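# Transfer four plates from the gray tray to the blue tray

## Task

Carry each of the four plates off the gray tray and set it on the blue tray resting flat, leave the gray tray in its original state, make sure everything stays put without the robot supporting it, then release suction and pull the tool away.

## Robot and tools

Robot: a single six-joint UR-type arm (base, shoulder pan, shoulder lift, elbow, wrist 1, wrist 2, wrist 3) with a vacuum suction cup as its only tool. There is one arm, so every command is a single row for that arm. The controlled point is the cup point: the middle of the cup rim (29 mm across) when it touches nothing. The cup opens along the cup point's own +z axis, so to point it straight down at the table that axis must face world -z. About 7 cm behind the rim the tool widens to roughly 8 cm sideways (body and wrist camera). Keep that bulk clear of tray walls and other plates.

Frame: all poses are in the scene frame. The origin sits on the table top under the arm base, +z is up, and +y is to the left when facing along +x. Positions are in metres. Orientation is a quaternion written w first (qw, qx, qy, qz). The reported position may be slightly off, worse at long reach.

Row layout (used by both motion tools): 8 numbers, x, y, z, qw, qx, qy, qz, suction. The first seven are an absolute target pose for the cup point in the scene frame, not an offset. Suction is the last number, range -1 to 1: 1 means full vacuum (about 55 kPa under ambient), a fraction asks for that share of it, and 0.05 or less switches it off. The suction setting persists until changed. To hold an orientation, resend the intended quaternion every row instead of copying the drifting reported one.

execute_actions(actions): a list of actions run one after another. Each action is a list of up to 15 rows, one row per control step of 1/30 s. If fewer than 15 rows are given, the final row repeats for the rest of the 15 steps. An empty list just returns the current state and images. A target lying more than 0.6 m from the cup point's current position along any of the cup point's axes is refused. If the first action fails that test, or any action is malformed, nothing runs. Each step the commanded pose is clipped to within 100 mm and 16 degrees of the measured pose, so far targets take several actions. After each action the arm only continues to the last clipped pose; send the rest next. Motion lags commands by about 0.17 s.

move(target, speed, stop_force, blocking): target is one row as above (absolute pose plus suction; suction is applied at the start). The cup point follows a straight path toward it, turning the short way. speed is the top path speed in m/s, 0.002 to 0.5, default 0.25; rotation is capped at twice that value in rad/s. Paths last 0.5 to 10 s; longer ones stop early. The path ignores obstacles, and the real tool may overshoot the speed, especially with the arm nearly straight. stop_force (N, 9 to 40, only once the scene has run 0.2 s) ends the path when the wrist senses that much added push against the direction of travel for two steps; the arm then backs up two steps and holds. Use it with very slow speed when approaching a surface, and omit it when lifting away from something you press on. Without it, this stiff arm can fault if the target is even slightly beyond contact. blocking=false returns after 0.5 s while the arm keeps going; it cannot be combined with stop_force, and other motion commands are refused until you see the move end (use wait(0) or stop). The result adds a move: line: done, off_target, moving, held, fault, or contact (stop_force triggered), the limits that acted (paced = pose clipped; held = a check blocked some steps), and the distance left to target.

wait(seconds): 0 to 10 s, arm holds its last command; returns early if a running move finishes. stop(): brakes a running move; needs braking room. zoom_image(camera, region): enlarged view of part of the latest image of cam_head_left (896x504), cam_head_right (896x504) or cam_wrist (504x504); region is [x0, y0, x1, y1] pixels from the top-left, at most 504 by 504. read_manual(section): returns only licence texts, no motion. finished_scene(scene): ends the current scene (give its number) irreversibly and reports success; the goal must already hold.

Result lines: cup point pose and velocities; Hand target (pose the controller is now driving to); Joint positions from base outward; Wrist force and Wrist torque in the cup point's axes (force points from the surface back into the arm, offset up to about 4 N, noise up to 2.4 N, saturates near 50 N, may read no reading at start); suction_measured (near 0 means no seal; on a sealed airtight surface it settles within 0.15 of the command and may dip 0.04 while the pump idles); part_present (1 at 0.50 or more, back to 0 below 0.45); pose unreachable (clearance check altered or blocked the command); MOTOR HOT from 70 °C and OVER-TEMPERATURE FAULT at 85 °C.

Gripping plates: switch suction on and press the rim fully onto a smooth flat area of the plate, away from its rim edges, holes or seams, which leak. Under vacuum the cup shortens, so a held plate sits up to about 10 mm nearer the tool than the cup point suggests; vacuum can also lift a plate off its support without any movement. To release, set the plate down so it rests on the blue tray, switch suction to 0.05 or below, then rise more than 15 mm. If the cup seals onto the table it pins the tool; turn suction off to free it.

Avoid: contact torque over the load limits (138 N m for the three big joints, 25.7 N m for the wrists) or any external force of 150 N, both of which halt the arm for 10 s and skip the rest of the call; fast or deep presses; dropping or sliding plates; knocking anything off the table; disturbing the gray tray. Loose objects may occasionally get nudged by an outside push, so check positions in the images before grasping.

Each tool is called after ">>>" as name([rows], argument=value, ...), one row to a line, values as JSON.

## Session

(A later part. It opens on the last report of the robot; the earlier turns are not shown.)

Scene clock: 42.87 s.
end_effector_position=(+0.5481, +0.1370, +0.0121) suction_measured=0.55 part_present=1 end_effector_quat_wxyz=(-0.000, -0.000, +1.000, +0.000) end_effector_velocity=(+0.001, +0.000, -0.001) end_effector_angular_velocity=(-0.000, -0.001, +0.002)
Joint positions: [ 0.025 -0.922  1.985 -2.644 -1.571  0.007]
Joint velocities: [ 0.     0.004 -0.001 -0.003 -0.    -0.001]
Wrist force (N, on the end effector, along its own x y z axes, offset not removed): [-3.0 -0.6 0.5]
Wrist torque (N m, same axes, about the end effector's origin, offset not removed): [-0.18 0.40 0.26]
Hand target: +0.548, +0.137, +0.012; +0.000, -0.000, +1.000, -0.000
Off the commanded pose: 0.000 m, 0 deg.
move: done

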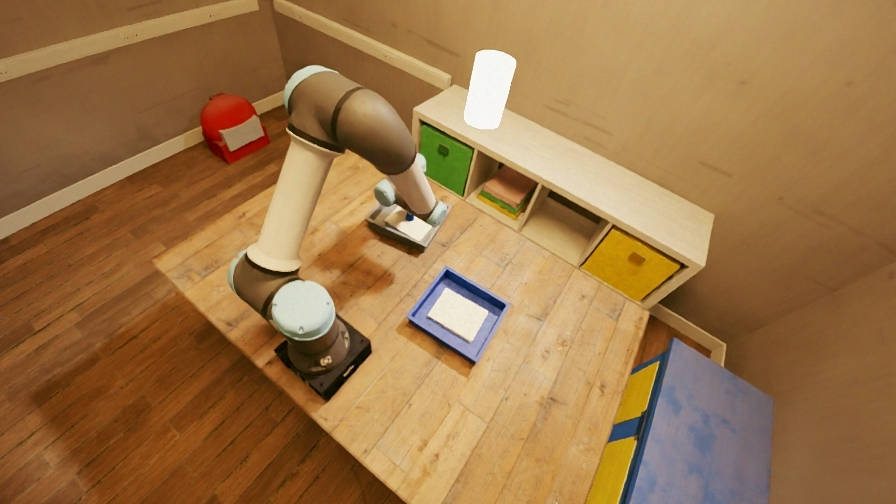

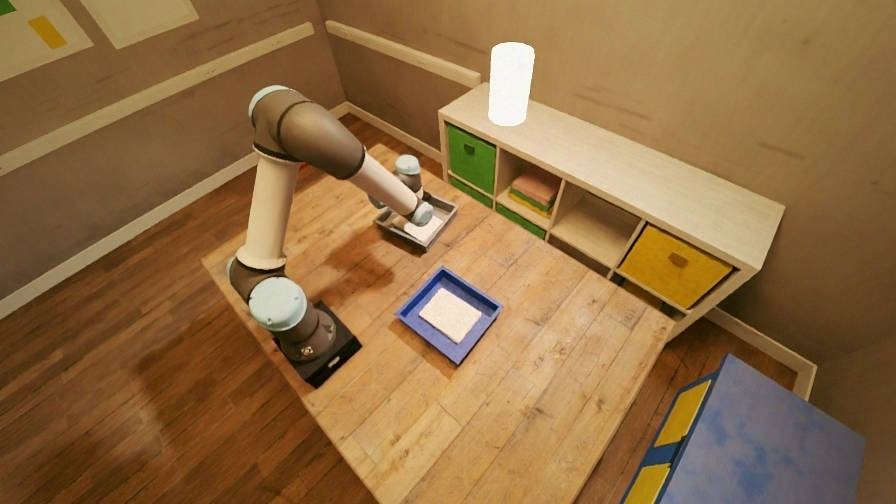

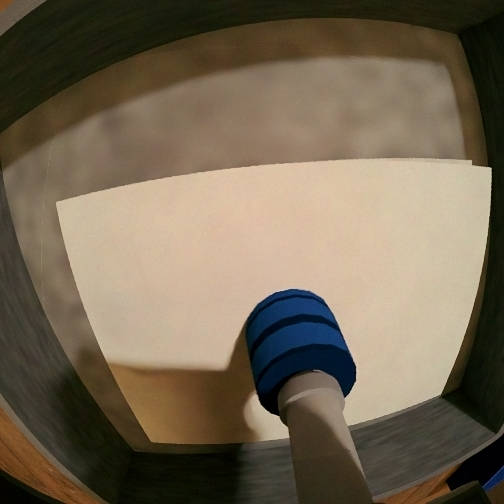

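>>> move(target=[0.551,0.14,0.08,0,0,1,0,1], speed=0.15)

>>> move(target=[0.35,-0.215,0.08,0,0,1,0,1], speed=0.4)

>>> move(target=[0.35,-0.215,0.0126,0,0,1,0,1], speed=0.1, stop_force=15)

>>> execute_actions([
  [[0.35,-0.215,0.016,0,0,1,0,0]],
])

>>> move(target=[0.35,-0.215,0.08,0,0,1,0,0])

>>> move(target=[0.548,0.137,0.08,0,0,1,0,0], speed=0.45)

>>> move(target=[0.548,0.137,0.006,0,0,1,0,1], speed=0.1)

Scene clock: 51.03 s.
end_effector_position=(+0.5508, +0.1400, +0.0799) suction_measured=0.99 part_present=1 end_effector_quat_wxyz=(+0.000, +0.000, +1.000, +0.000) end_effector_velocity=(-0.000, +0.000, +0.001) end_effector_angular_velocity=(+0.000, +0.003, +0.001)
Joint positions: [ 0.031 -1.063  1.963 -2.483 -1.571  0.012]
Joint velocities: [ 0.001 -0.002 -0.001  0.006  0.     0.   ]
Wrist force (N, on the end effector, along its own x y z axes, offset not removed): [-1.3 1.1 -0.1]
Wrist torque (N m, same axes, about the end effector's origin, offset not removed): [0.16 0.24 0.00]
Hand target: +0.551, +0.140, +0.080; +0.000, +0.000, +1.000, +0.000
Off the commanded pose: 0.000 m, 0 deg.
move: done

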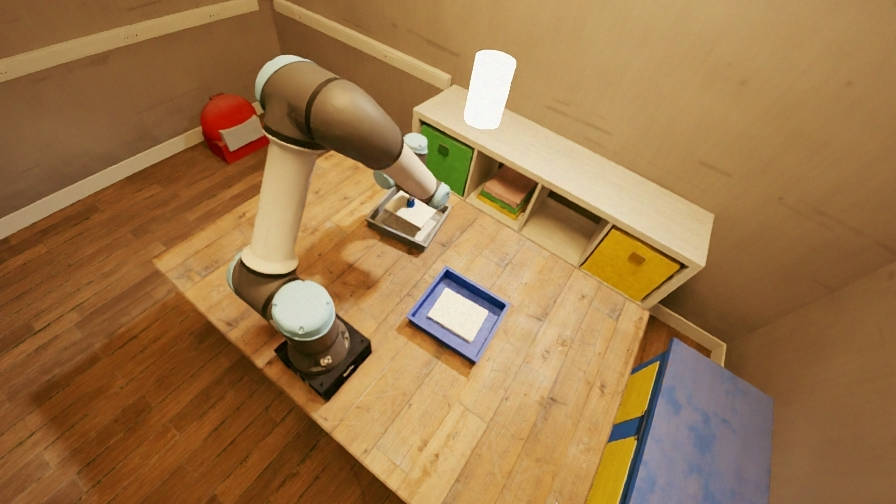

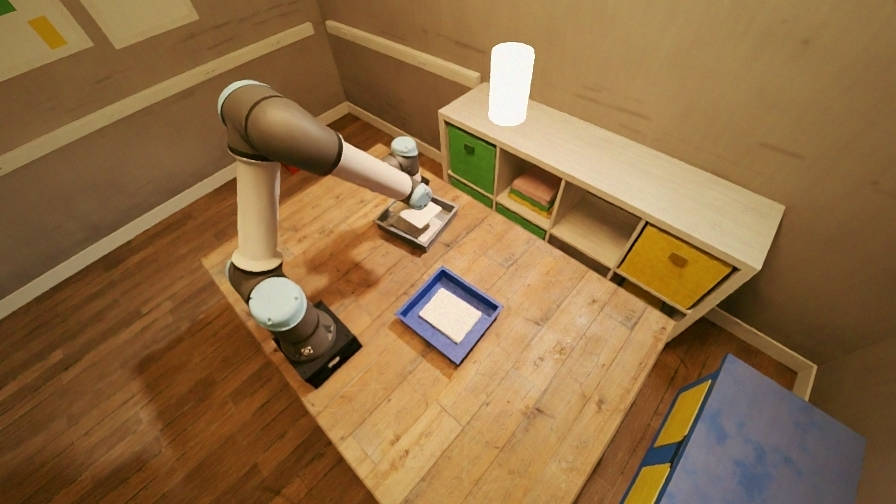

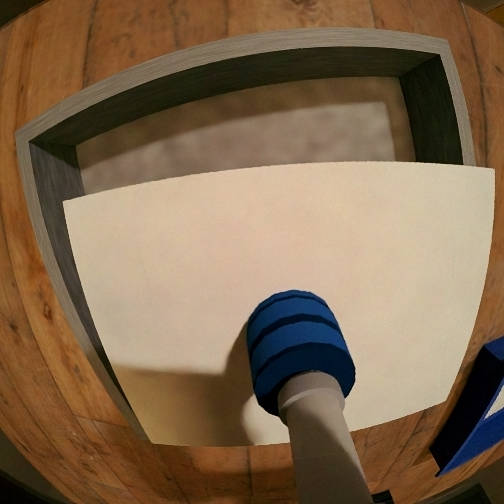

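Scene clock: 52.77 s.
end_effector_position=(+0.3492, -0.2157, +0.0797) suction_measured=0.98 part_present=1 end_effector_quat_wxyz=(-0.001, +0.000, +1.000, -0.002) end_effector_velocity=(-0.001, -0.002, +0.000) end_effector_angular_velocity=(+0.002, -0.001, +0.002)
Joint positions: [-0.868 -1.314  2.413 -2.678 -1.566 -0.887]
Joint velocities: [-0.006  0.    -0.001  0.001  0.002 -0.008]
Wrist force (N, on the end effector, along its own x y z axes, offset not removed): [-1.5 0.3 1.1]
Wrist torque (N m, same axes, about the end effector's origin, offset not removed): [-0.02 0.24 -0.03]
Hand target: +0.349, -0.216, +0.080; -0.001, -0.000, +1.000, -0.002
Off the commanded pose: 0.001 m, 0 deg.
move: done

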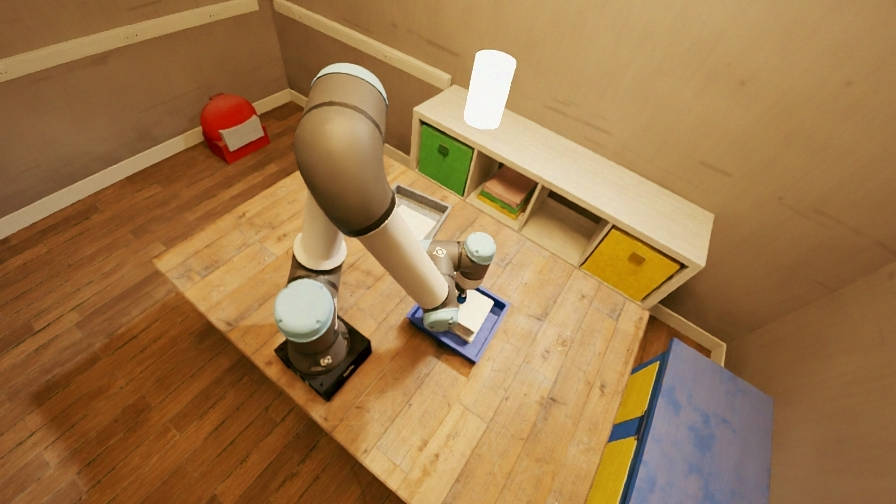

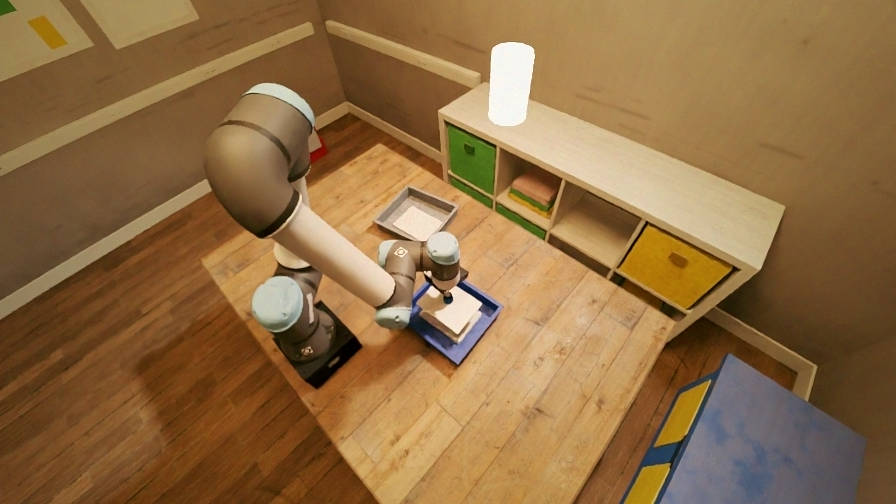

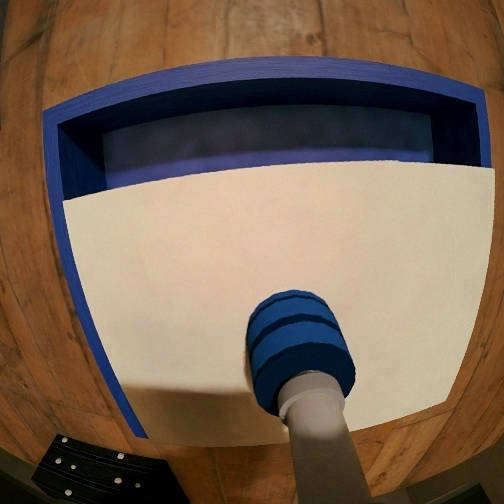

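Scene clock: 53.93 s.
end_effector_position=(+0.3500, -0.2151, +0.0127) suction_measured=0.99 part_present=1 end_effector_quat_wxyz=(-0.000, -0.000, +1.000, +0.000) end_effector_velocity=(+0.000, -0.000, -0.002) end_effector_angular_velocity=(-0.001, -0.001, -0.001)
Joint positions: [-0.866 -1.089  2.427 -2.916 -1.562 -0.885]
Joint velocities: [ 0.     0.008 -0.001 -0.008  0.     0.001]
Wrist force (N, on the end effector, along its own x y z axes, offset not removed): [-0.1 0.9 -0.7]
Wrist torque (N m, same axes, about the end effector's origin, offset not removed): [0.01 0.06 0.03]
Hand target: +0.350, -0.215, +0.012; -0.000, -0.000, +1.000, +0.000
Off the commanded pose: 0.000 m, 0 deg.
move: done

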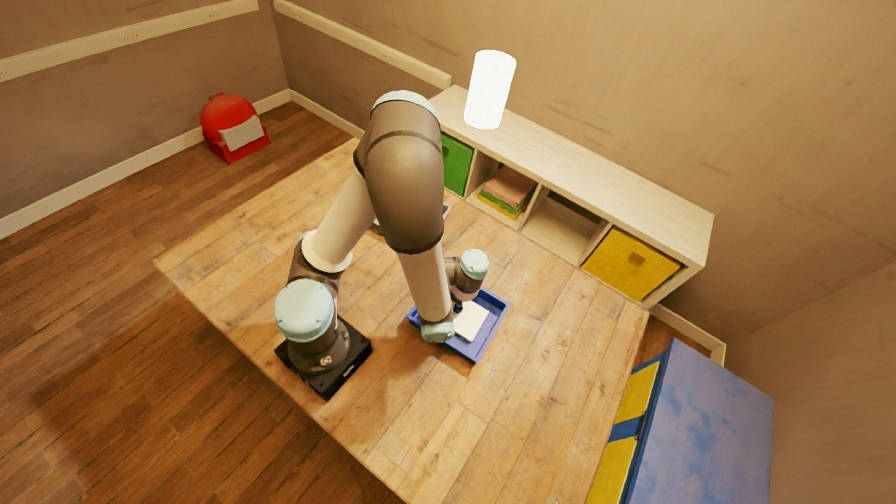

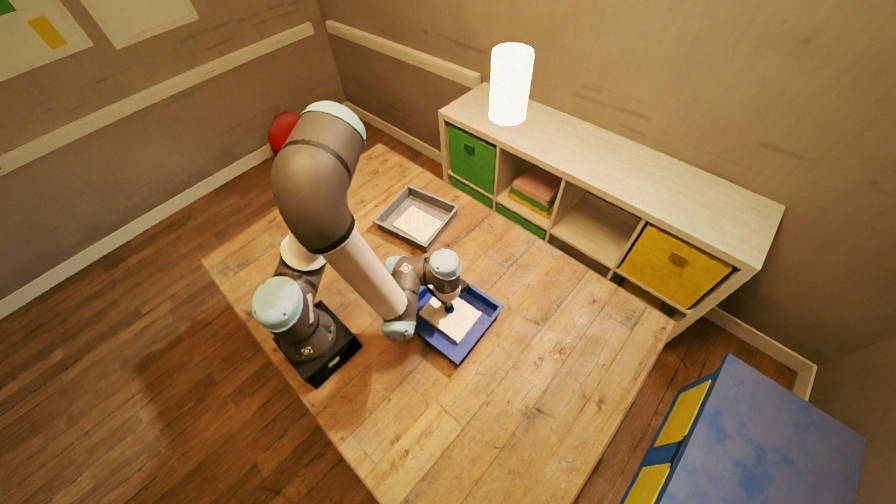

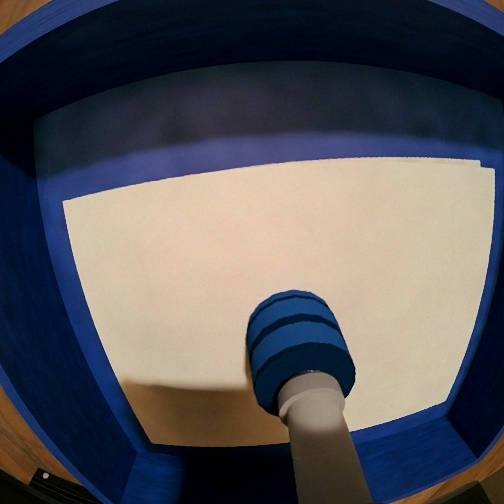

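Scene clock: 54.43 s.
end_effector_position=(+0.3500, -0.2150, +0.0160) suction_measured=0.00 part_present=0 end_effector_quat_wxyz=(+0.000, -0.000, +1.000, -0.000) end_effector_velocity=(-0.000, +0.000, +0.001) end_effector_angular_velocity=(+0.001, +0.000, -0.000)
Joint positions: [-0.866 -1.1    2.427 -2.905 -1.562 -0.885]
Joint velocities: [ 0.    -0.002  0.001  0.002 -0.     0.001]
Wrist force (N, on the end effector, along its own x y z axes, offset not removed): [-0.7 1.9 -4.6]
Wrist torque (N m, same axes, about the end effector's origin, offset not removed): [0.15 0.05 0.00]
Hand target: +0.350, -0.215, +0.016; +0.000, +0.000, +1.000, -0.000
Off the commanded pose: 0.000 m, 0 deg.

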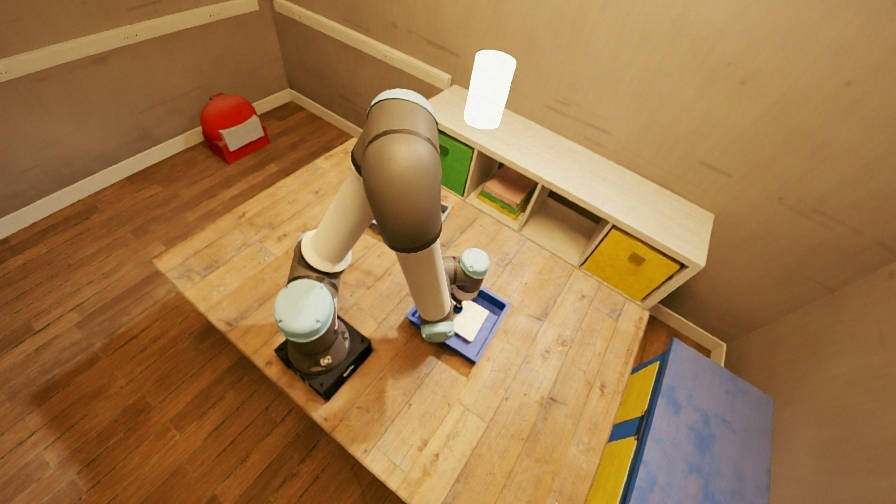

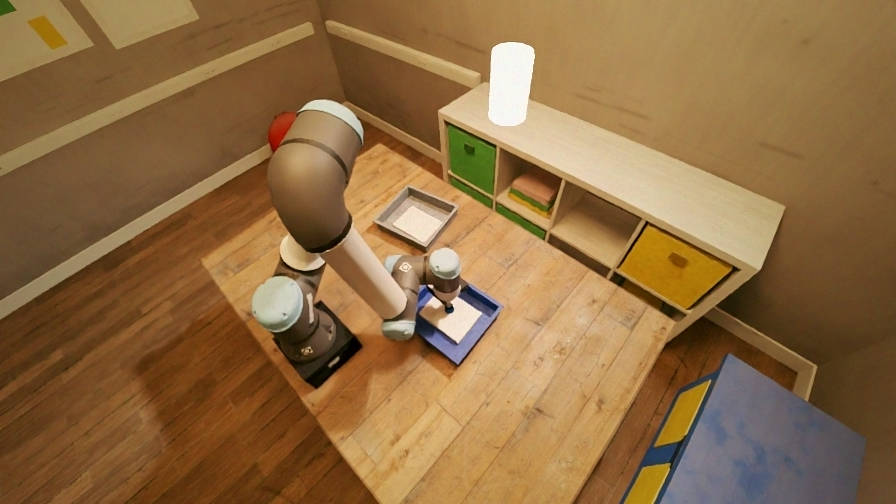

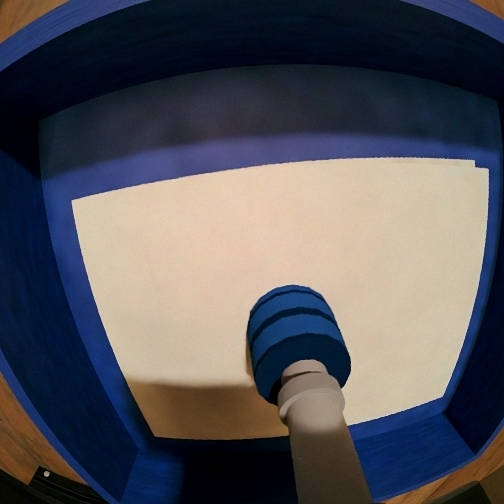

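Scene clock: 55.40 s.
end_effector_position=(+0.3499, -0.2149, +0.0799) suction_measured=0.00 part_present=0 end_effector_quat_wxyz=(+0.000, -0.000, +1.000, -0.000) end_effector_velocity=(-0.000, -0.000, +0.002) end_effector_angular_velocity=(-0.001, +0.000, +0.000)
Joint positions: [-0.868 -1.315  2.412 -2.675 -1.562 -0.886]
Joint velocities: [-0.    -0.007 -0.002  0.008 -0.001 -0.   ]
Wrist force (N, on the end effector, along its own x y z axes, offset not removed): [-1.6 -0.9 1.4]
Wrist torque (N m, same axes, about the end effector's origin, offset not removed): [-0.25 0.22 0.02]
Hand target: +0.350, -0.215, +0.080; -0.000, +0.000, +1.000, -0.000
Off the commanded pose: 0.000 m, 0 deg.
move: done

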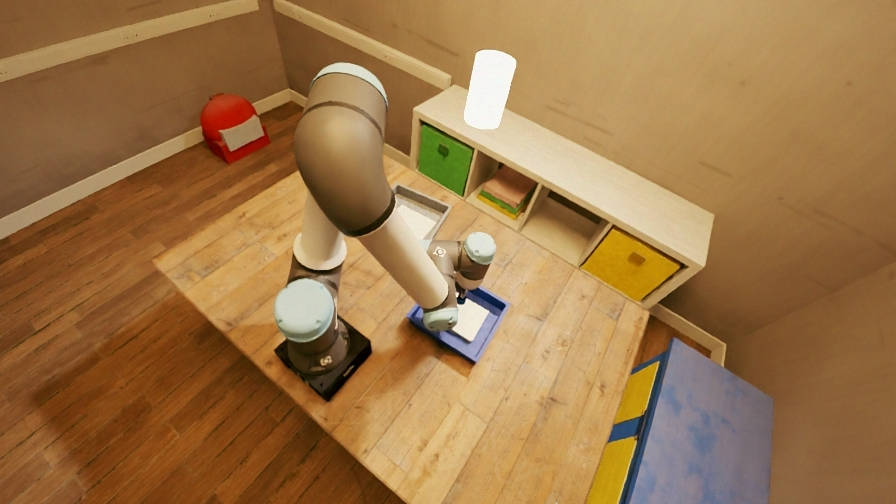

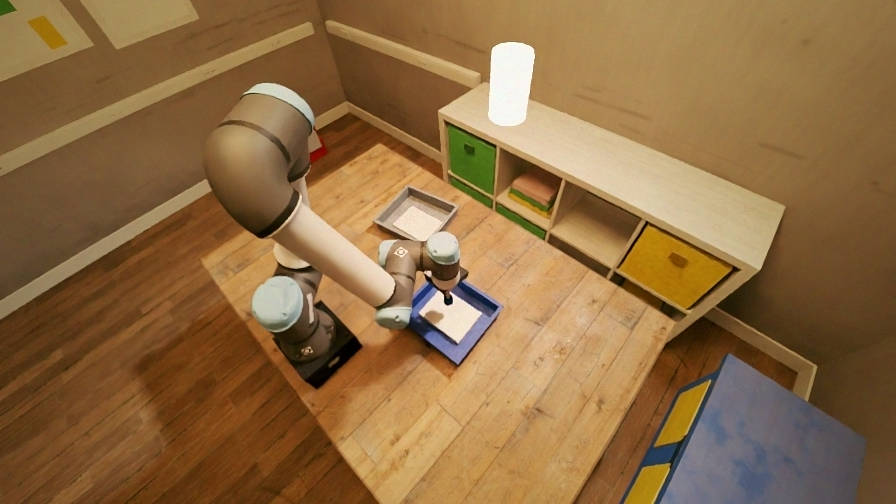

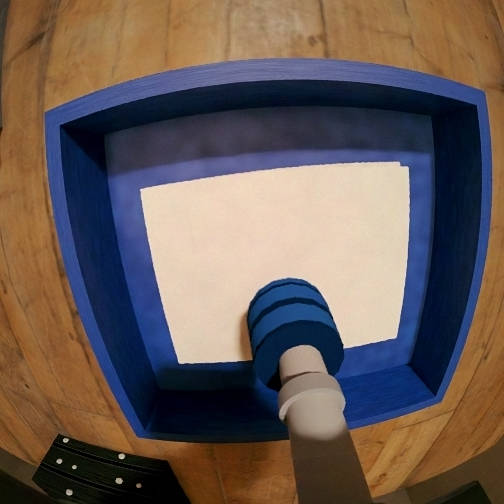

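Scene clock: 57.07 s.
end_effector_position=(+0.5487, +0.1378, +0.0804) suction_measured=0.00 part_present=0 end_effector_quat_wxyz=(+0.001, -0.000, +1.000, +0.002) end_effector_velocity=(+0.002, +0.001, -0.000) end_effector_angular_velocity=(-0.001, +0.001, +0.001)
Joint positions: [ 0.025 -1.069  1.973 -2.488 -1.567  0.007]
Joint velocities: [ 0.002  0.004 -0.006  0.003 -0.001  0.002]
Wrist force (N, on the end effector, along its own x y z axes, offset not removed): [-0.2 1.0 1.4]
Wrist torque (N m, same axes, about the end effector's origin, offset not removed): [-0.05 0.13 -0.15]
Hand target: +0.549, +0.138, +0.080; +0.001, +0.000, +1.000, +0.002
Off the commanded pose: 0.001 m, 0 deg.
move: done

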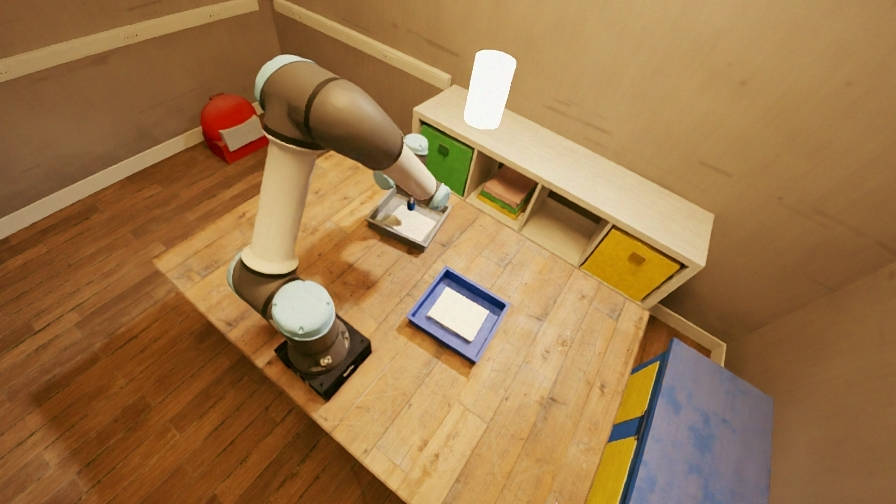

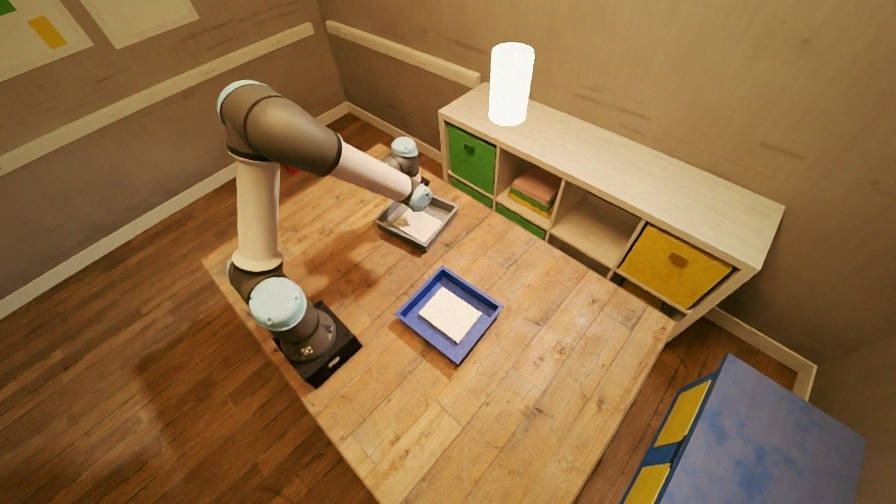

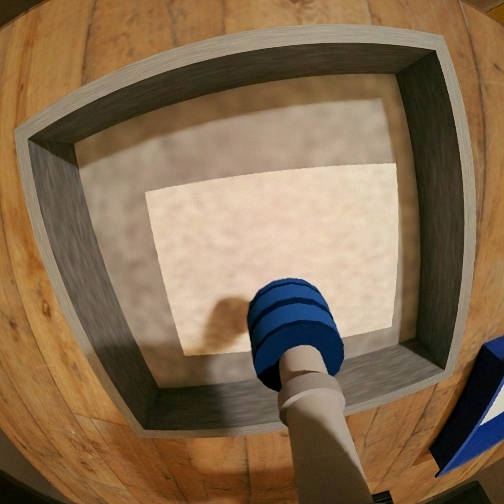

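Scene clock: 58.30 s.
end_effector_position=(+0.5481, +0.1370, +0.0061) suction_measured=0.56 part_present=1 end_effector_quat_wxyz=(-0.000, -0.000, +1.000, +0.000) end_effector_velocity=(+0.000, -0.000, -0.002) end_effector_angular_velocity=(-0.000, +0.001, -0.001)
Joint positions: [ 0.025 -0.909  1.984 -2.657 -1.571  0.007]
Joint velocities: [-0.001  0.005 -0.001 -0.003 -0.     0.001]
Wrist force (N, on the end effector, along its own x y z axes, offset not removed): [-4.0 0.1 0.0]
Wrist torque (N m, same axes, about the end effector's origin, offset not removed): [-0.02 0.53 -0.01]
Hand target: +0.548, +0.137, +0.006; +0.000, -0.000, +1.000, -0.000
Off the commanded pose: 0.000 m, 0 deg.
move: done

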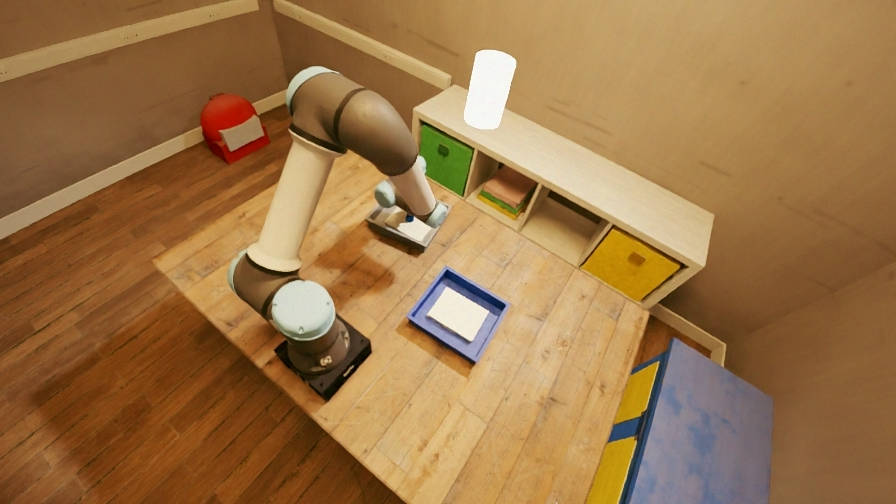

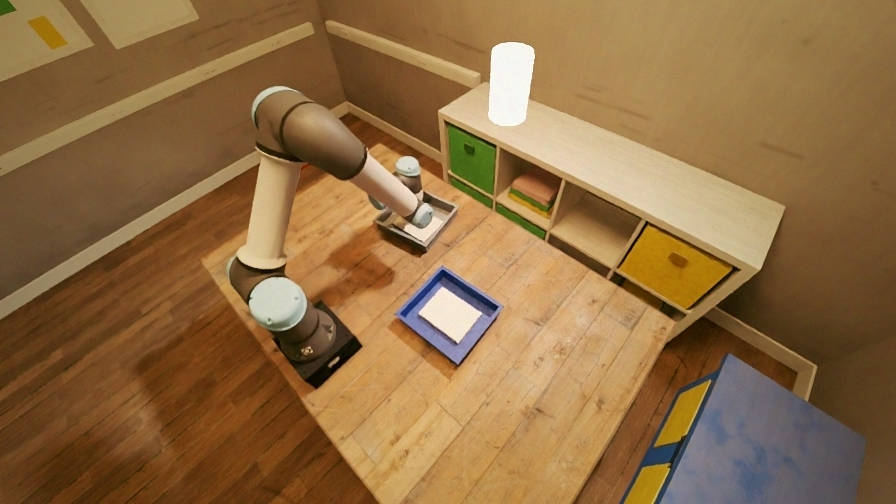

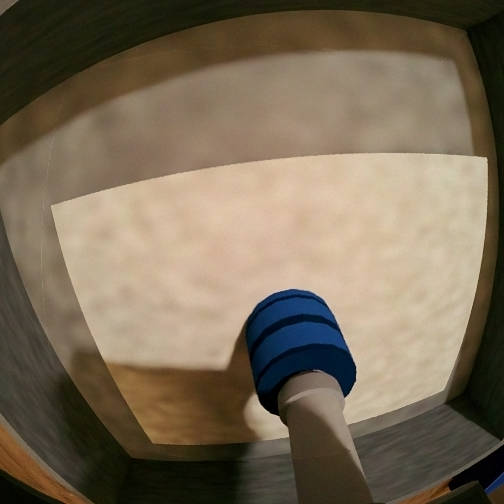

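>>> move(target=[0.551,0.14,0.08,0,0,1,0,1], speed=0.15)

>>> move(target=[0.35,-0.215,0.08,0,0,1,0,1], speed=0.4)

>>> move(target=[0.35,-0.215,0.0185,0,0,1,0,1], speed=0.1, stop_force=15)

>>> execute_actions([
  [[0.35,-0.215,0.022,0,0,1,0,0]],
])

>>> move(target=[0.35,-0.215,0.2,0,0,1,0,0])

Scene clock: 65.17 s.
end_effector_position=(+0.5508, +0.1400, +0.0799) suction_measured=0.99 part_present=1 end_effector_quat_wxyz=(+0.000, +0.000, +1.000, +0.000) end_effector_velocity=(-0.000, +0.000, +0.001) end_effector_angular_velocity=(-0.000, +0.001, +0.001)
Joint positions: [ 0.031 -1.063  1.963 -2.482 -1.571  0.012]
Joint velocities: [ 0.001 -0.003 -0.001  0.005 -0.    -0.001]
Wrist force (N, on the end effector, along its own x y z axes, offset not removed): [-0.4 0.9 0.5]
Wrist torque (N m, same axes, about the end effector's origin, offset not removed): [0.16 0.03 -0.06]
Hand target: +0.551, +0.140, +0.080; +0.000, +0.000, +1.000, +0.000
Off the commanded pose: 0.000 m, 0 deg.
move: done

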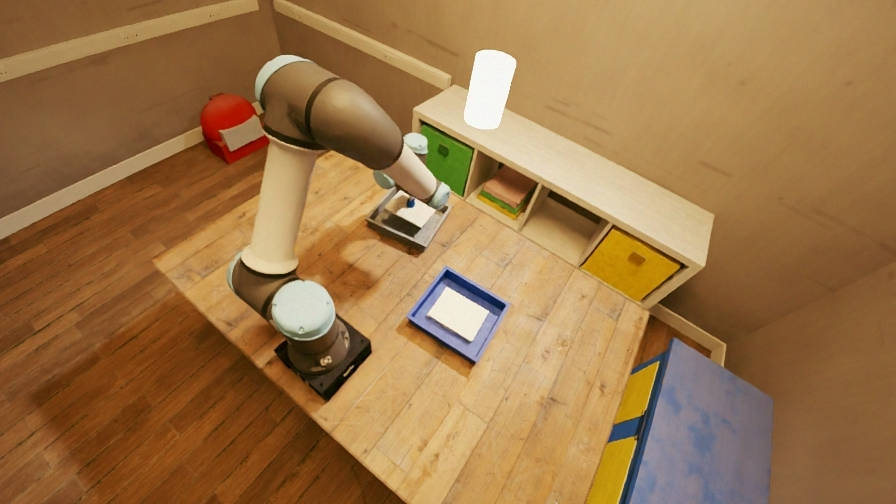

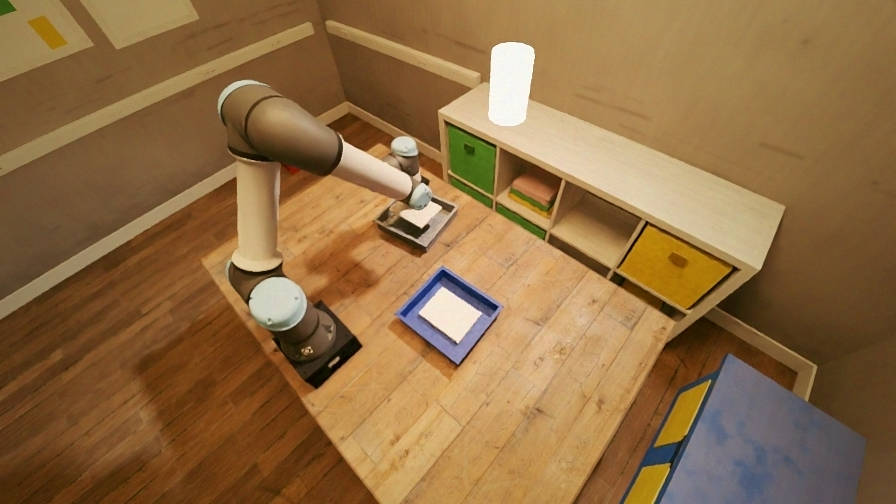

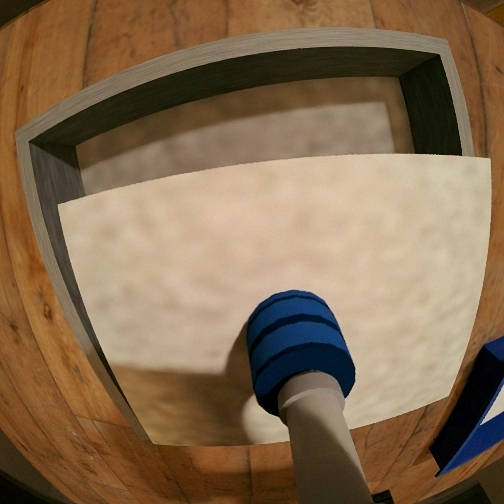

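Scene clock: 66.90 s.
end_effector_position=(+0.3492, -0.2157, +0.0797) suction_measured=1.00 part_present=1 end_effector_quat_wxyz=(-0.001, +0.000, +1.000, -0.002) end_effector_velocity=(-0.001, -0.002, -0.000) end_effector_angular_velocity=(+0.002, -0.001, +0.000)
Joint positions: [-0.868 -1.314  2.413 -2.678 -1.566 -0.887]
Joint velocities: [-0.006  0.002 -0.002  0.001  0.002 -0.006]
Wrist force (N, on the end effector, along its own x y z axes, offset not removed): [0.0 0.5 0.4]
Wrist torque (N m, same axes, about the end effector's origin, offset not removed): [-0.10 -0.01 -0.02]
Hand target: +0.349, -0.216, +0.080; -0.001, -0.000, +1.000, -0.002
Off the commanded pose: 0.001 m, 0 deg.
move: done

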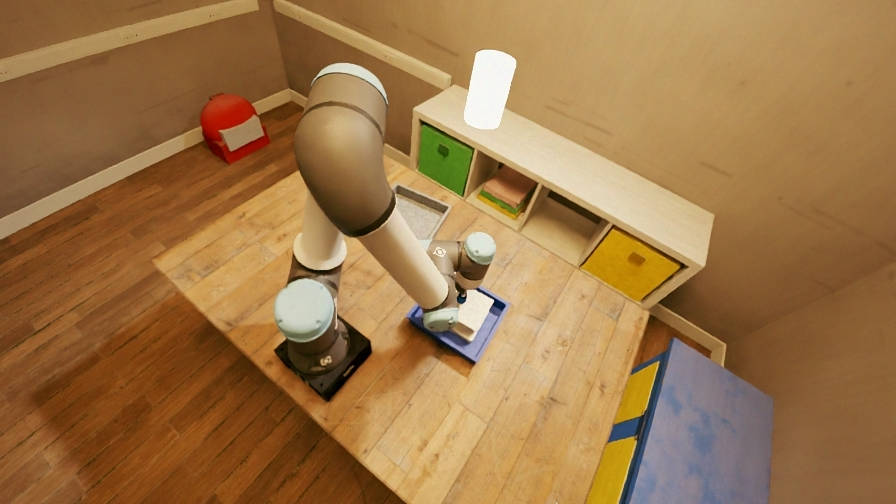

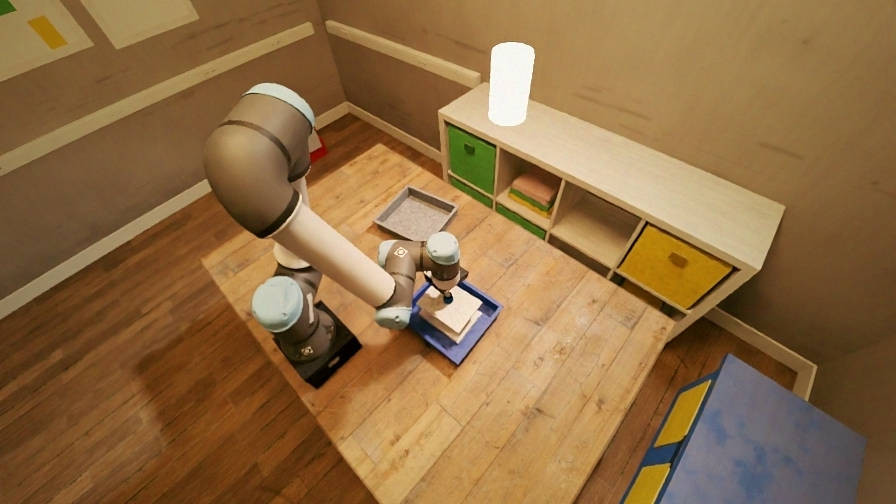

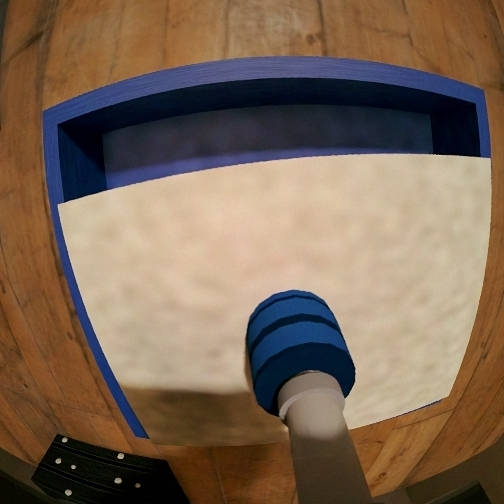

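Scene clock: 68.00 s.
end_effector_position=(+0.3500, -0.2150, +0.0186) suction_measured=0.99 part_present=1 end_effector_quat_wxyz=(-0.000, -0.000, +1.000, +0.000) end_effector_velocity=(+0.001, -0.001, -0.001) end_effector_angular_velocity=(-0.003, -0.003, +0.003)
Joint positions: [-0.866 -1.109  2.427 -2.896 -1.562 -0.885]
Joint velocities: [ 0.001  0.004 -0.001 -0.007 -0.    -0.001]
Wrist force (N, on the end effector, along its own x y z axes, offset not removed): [-2.4 0.1 0.9]
Wrist torque (N m, same axes, about the end effector's origin, offset not removed): [-0.06 0.33 -0.02]
Hand target: +0.350, -0.215, +0.018; -0.000, -0.000, +1.000, +0.000
Off the commanded pose: 0.000 m, 0 deg.
move: done

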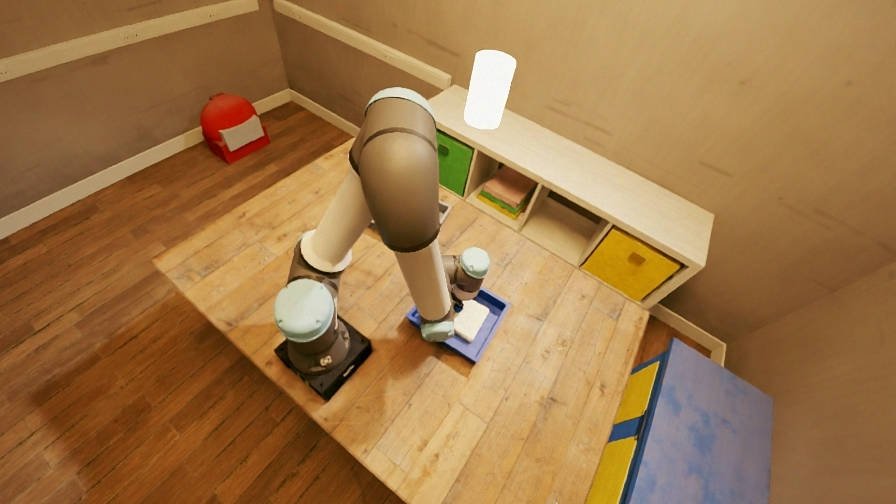

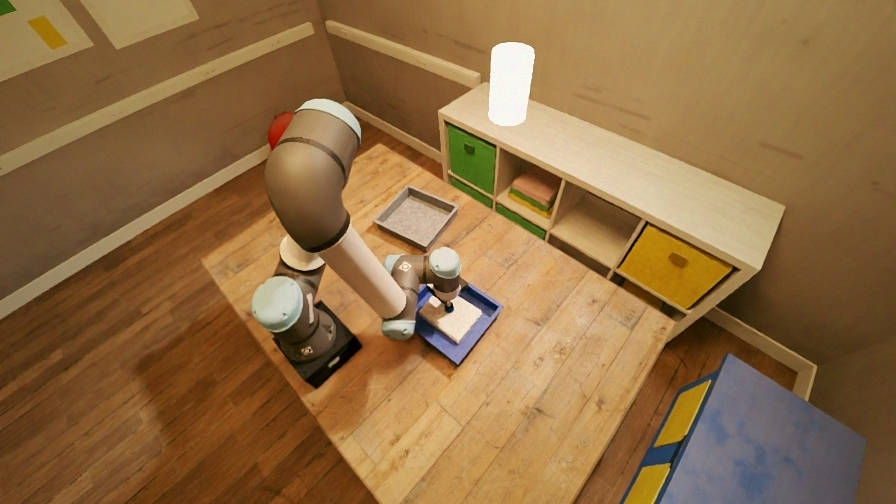

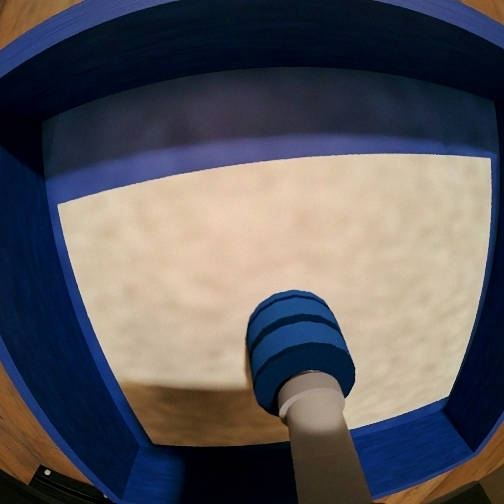

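Scene clock: 68.50 s.
end_effector_position=(+0.3500, -0.2150, +0.0220) suction_measured=0.00 part_present=0 end_effector_quat_wxyz=(+0.000, -0.000, +1.000, -0.000) end_effector_velocity=(+0.000, +0.001, +0.001) end_effector_angular_velocity=(-0.000, -0.000, -0.000)
Joint positions: [-0.866 -1.121  2.427 -2.884 -1.562 -0.885]
Joint velocities: [ 0.001 -0.003  0.001  0.002  0.     0.001]
Wrist force (N, on the end effector, along its own x y z axes, offset not removed): [-1.7 -1.5 -6.7]
Wrist torque (N m, same axes, about the end effector's origin, offset not removed): [-0.26 0.33 -0.02]
Hand target: +0.350, -0.215, +0.022; +0.000, +0.000, +1.000, -0.000
Off the commanded pose: 0.000 m, 0 deg.

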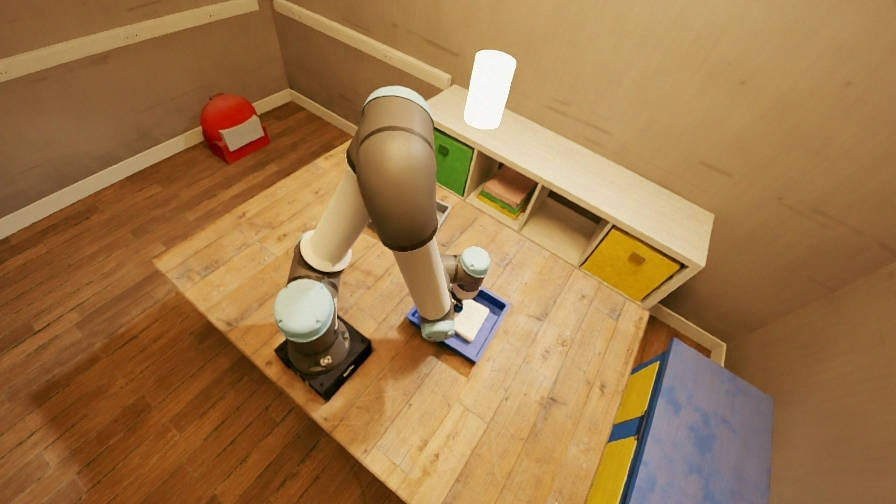

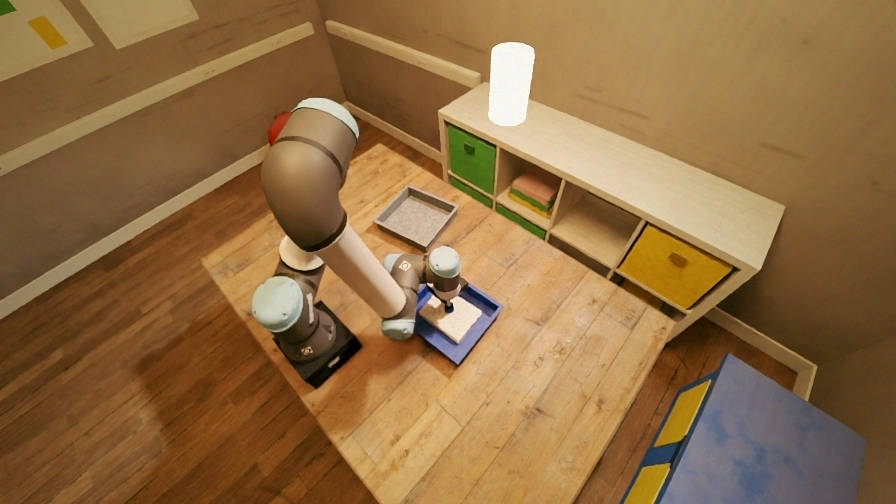

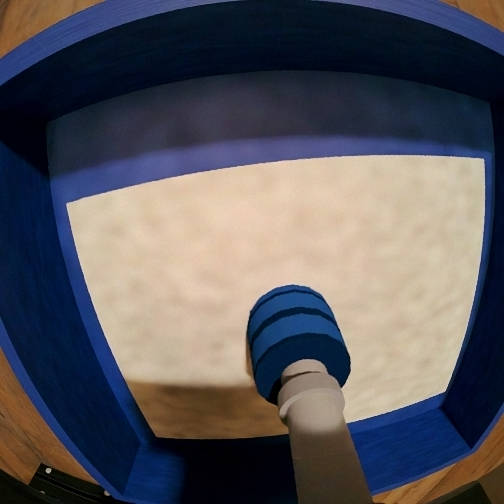

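Scene clock: 69.83 s.
end_effector_position=(+0.3497, -0.2147, +0.2001) suction_measured=0.00 part_present=0 end_effector_quat_wxyz=(+0.000, +0.000, +1.000, -0.000) end_effector_velocity=(-0.000, +0.000, +0.002) end_effector_angular_velocity=(+0.003, +0.002, +0.001)
Joint positions: [-0.87  -1.626  2.292 -2.243 -1.562 -0.889]
Joint velocities: [ 0.    -0.004 -0.005  0.012  0.    -0.001]
Wrist force (N, on the end effector, along its own x y z axes, offset not removed): [-0.8 0.7 0.4]
Wrist torque (N m, same axes, about the end effector's origin, offset not removed): [0.01 0.09 -0.05]
Hand target: +0.350, -0.215, +0.200; -0.000, +0.000, +1.000, -0.000
Off the commanded pose: 0.000 m, 0 deg.
move: done

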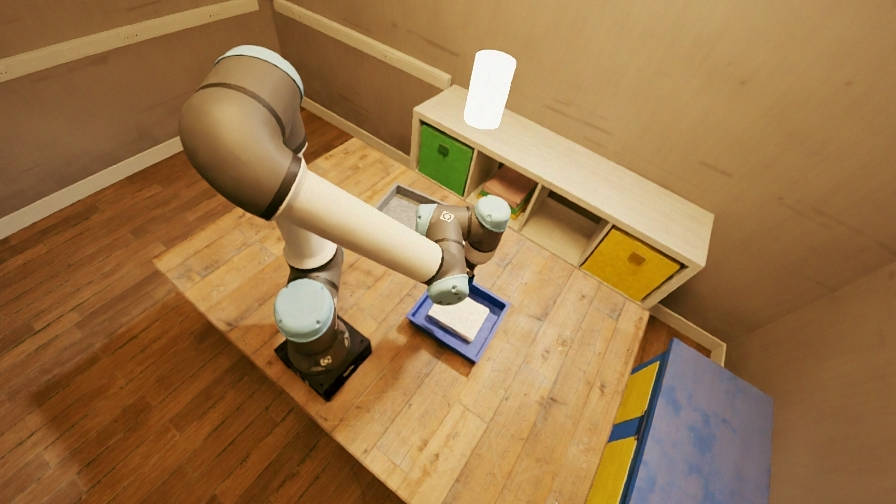

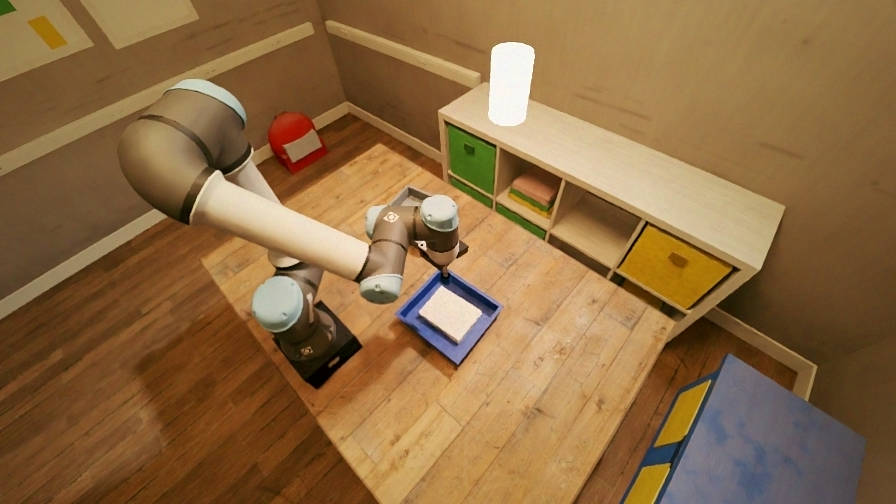

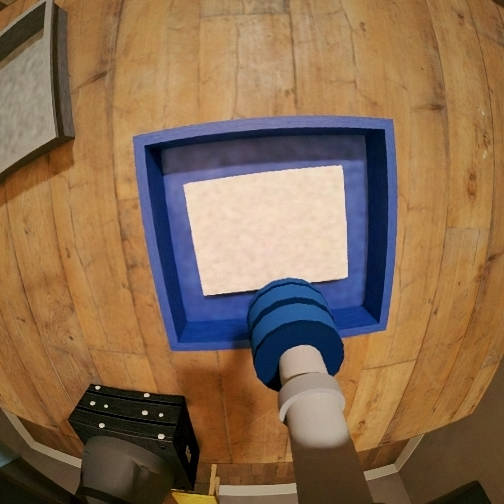

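>>> finished_scene(scene=2)

The scene is finished: the task was done.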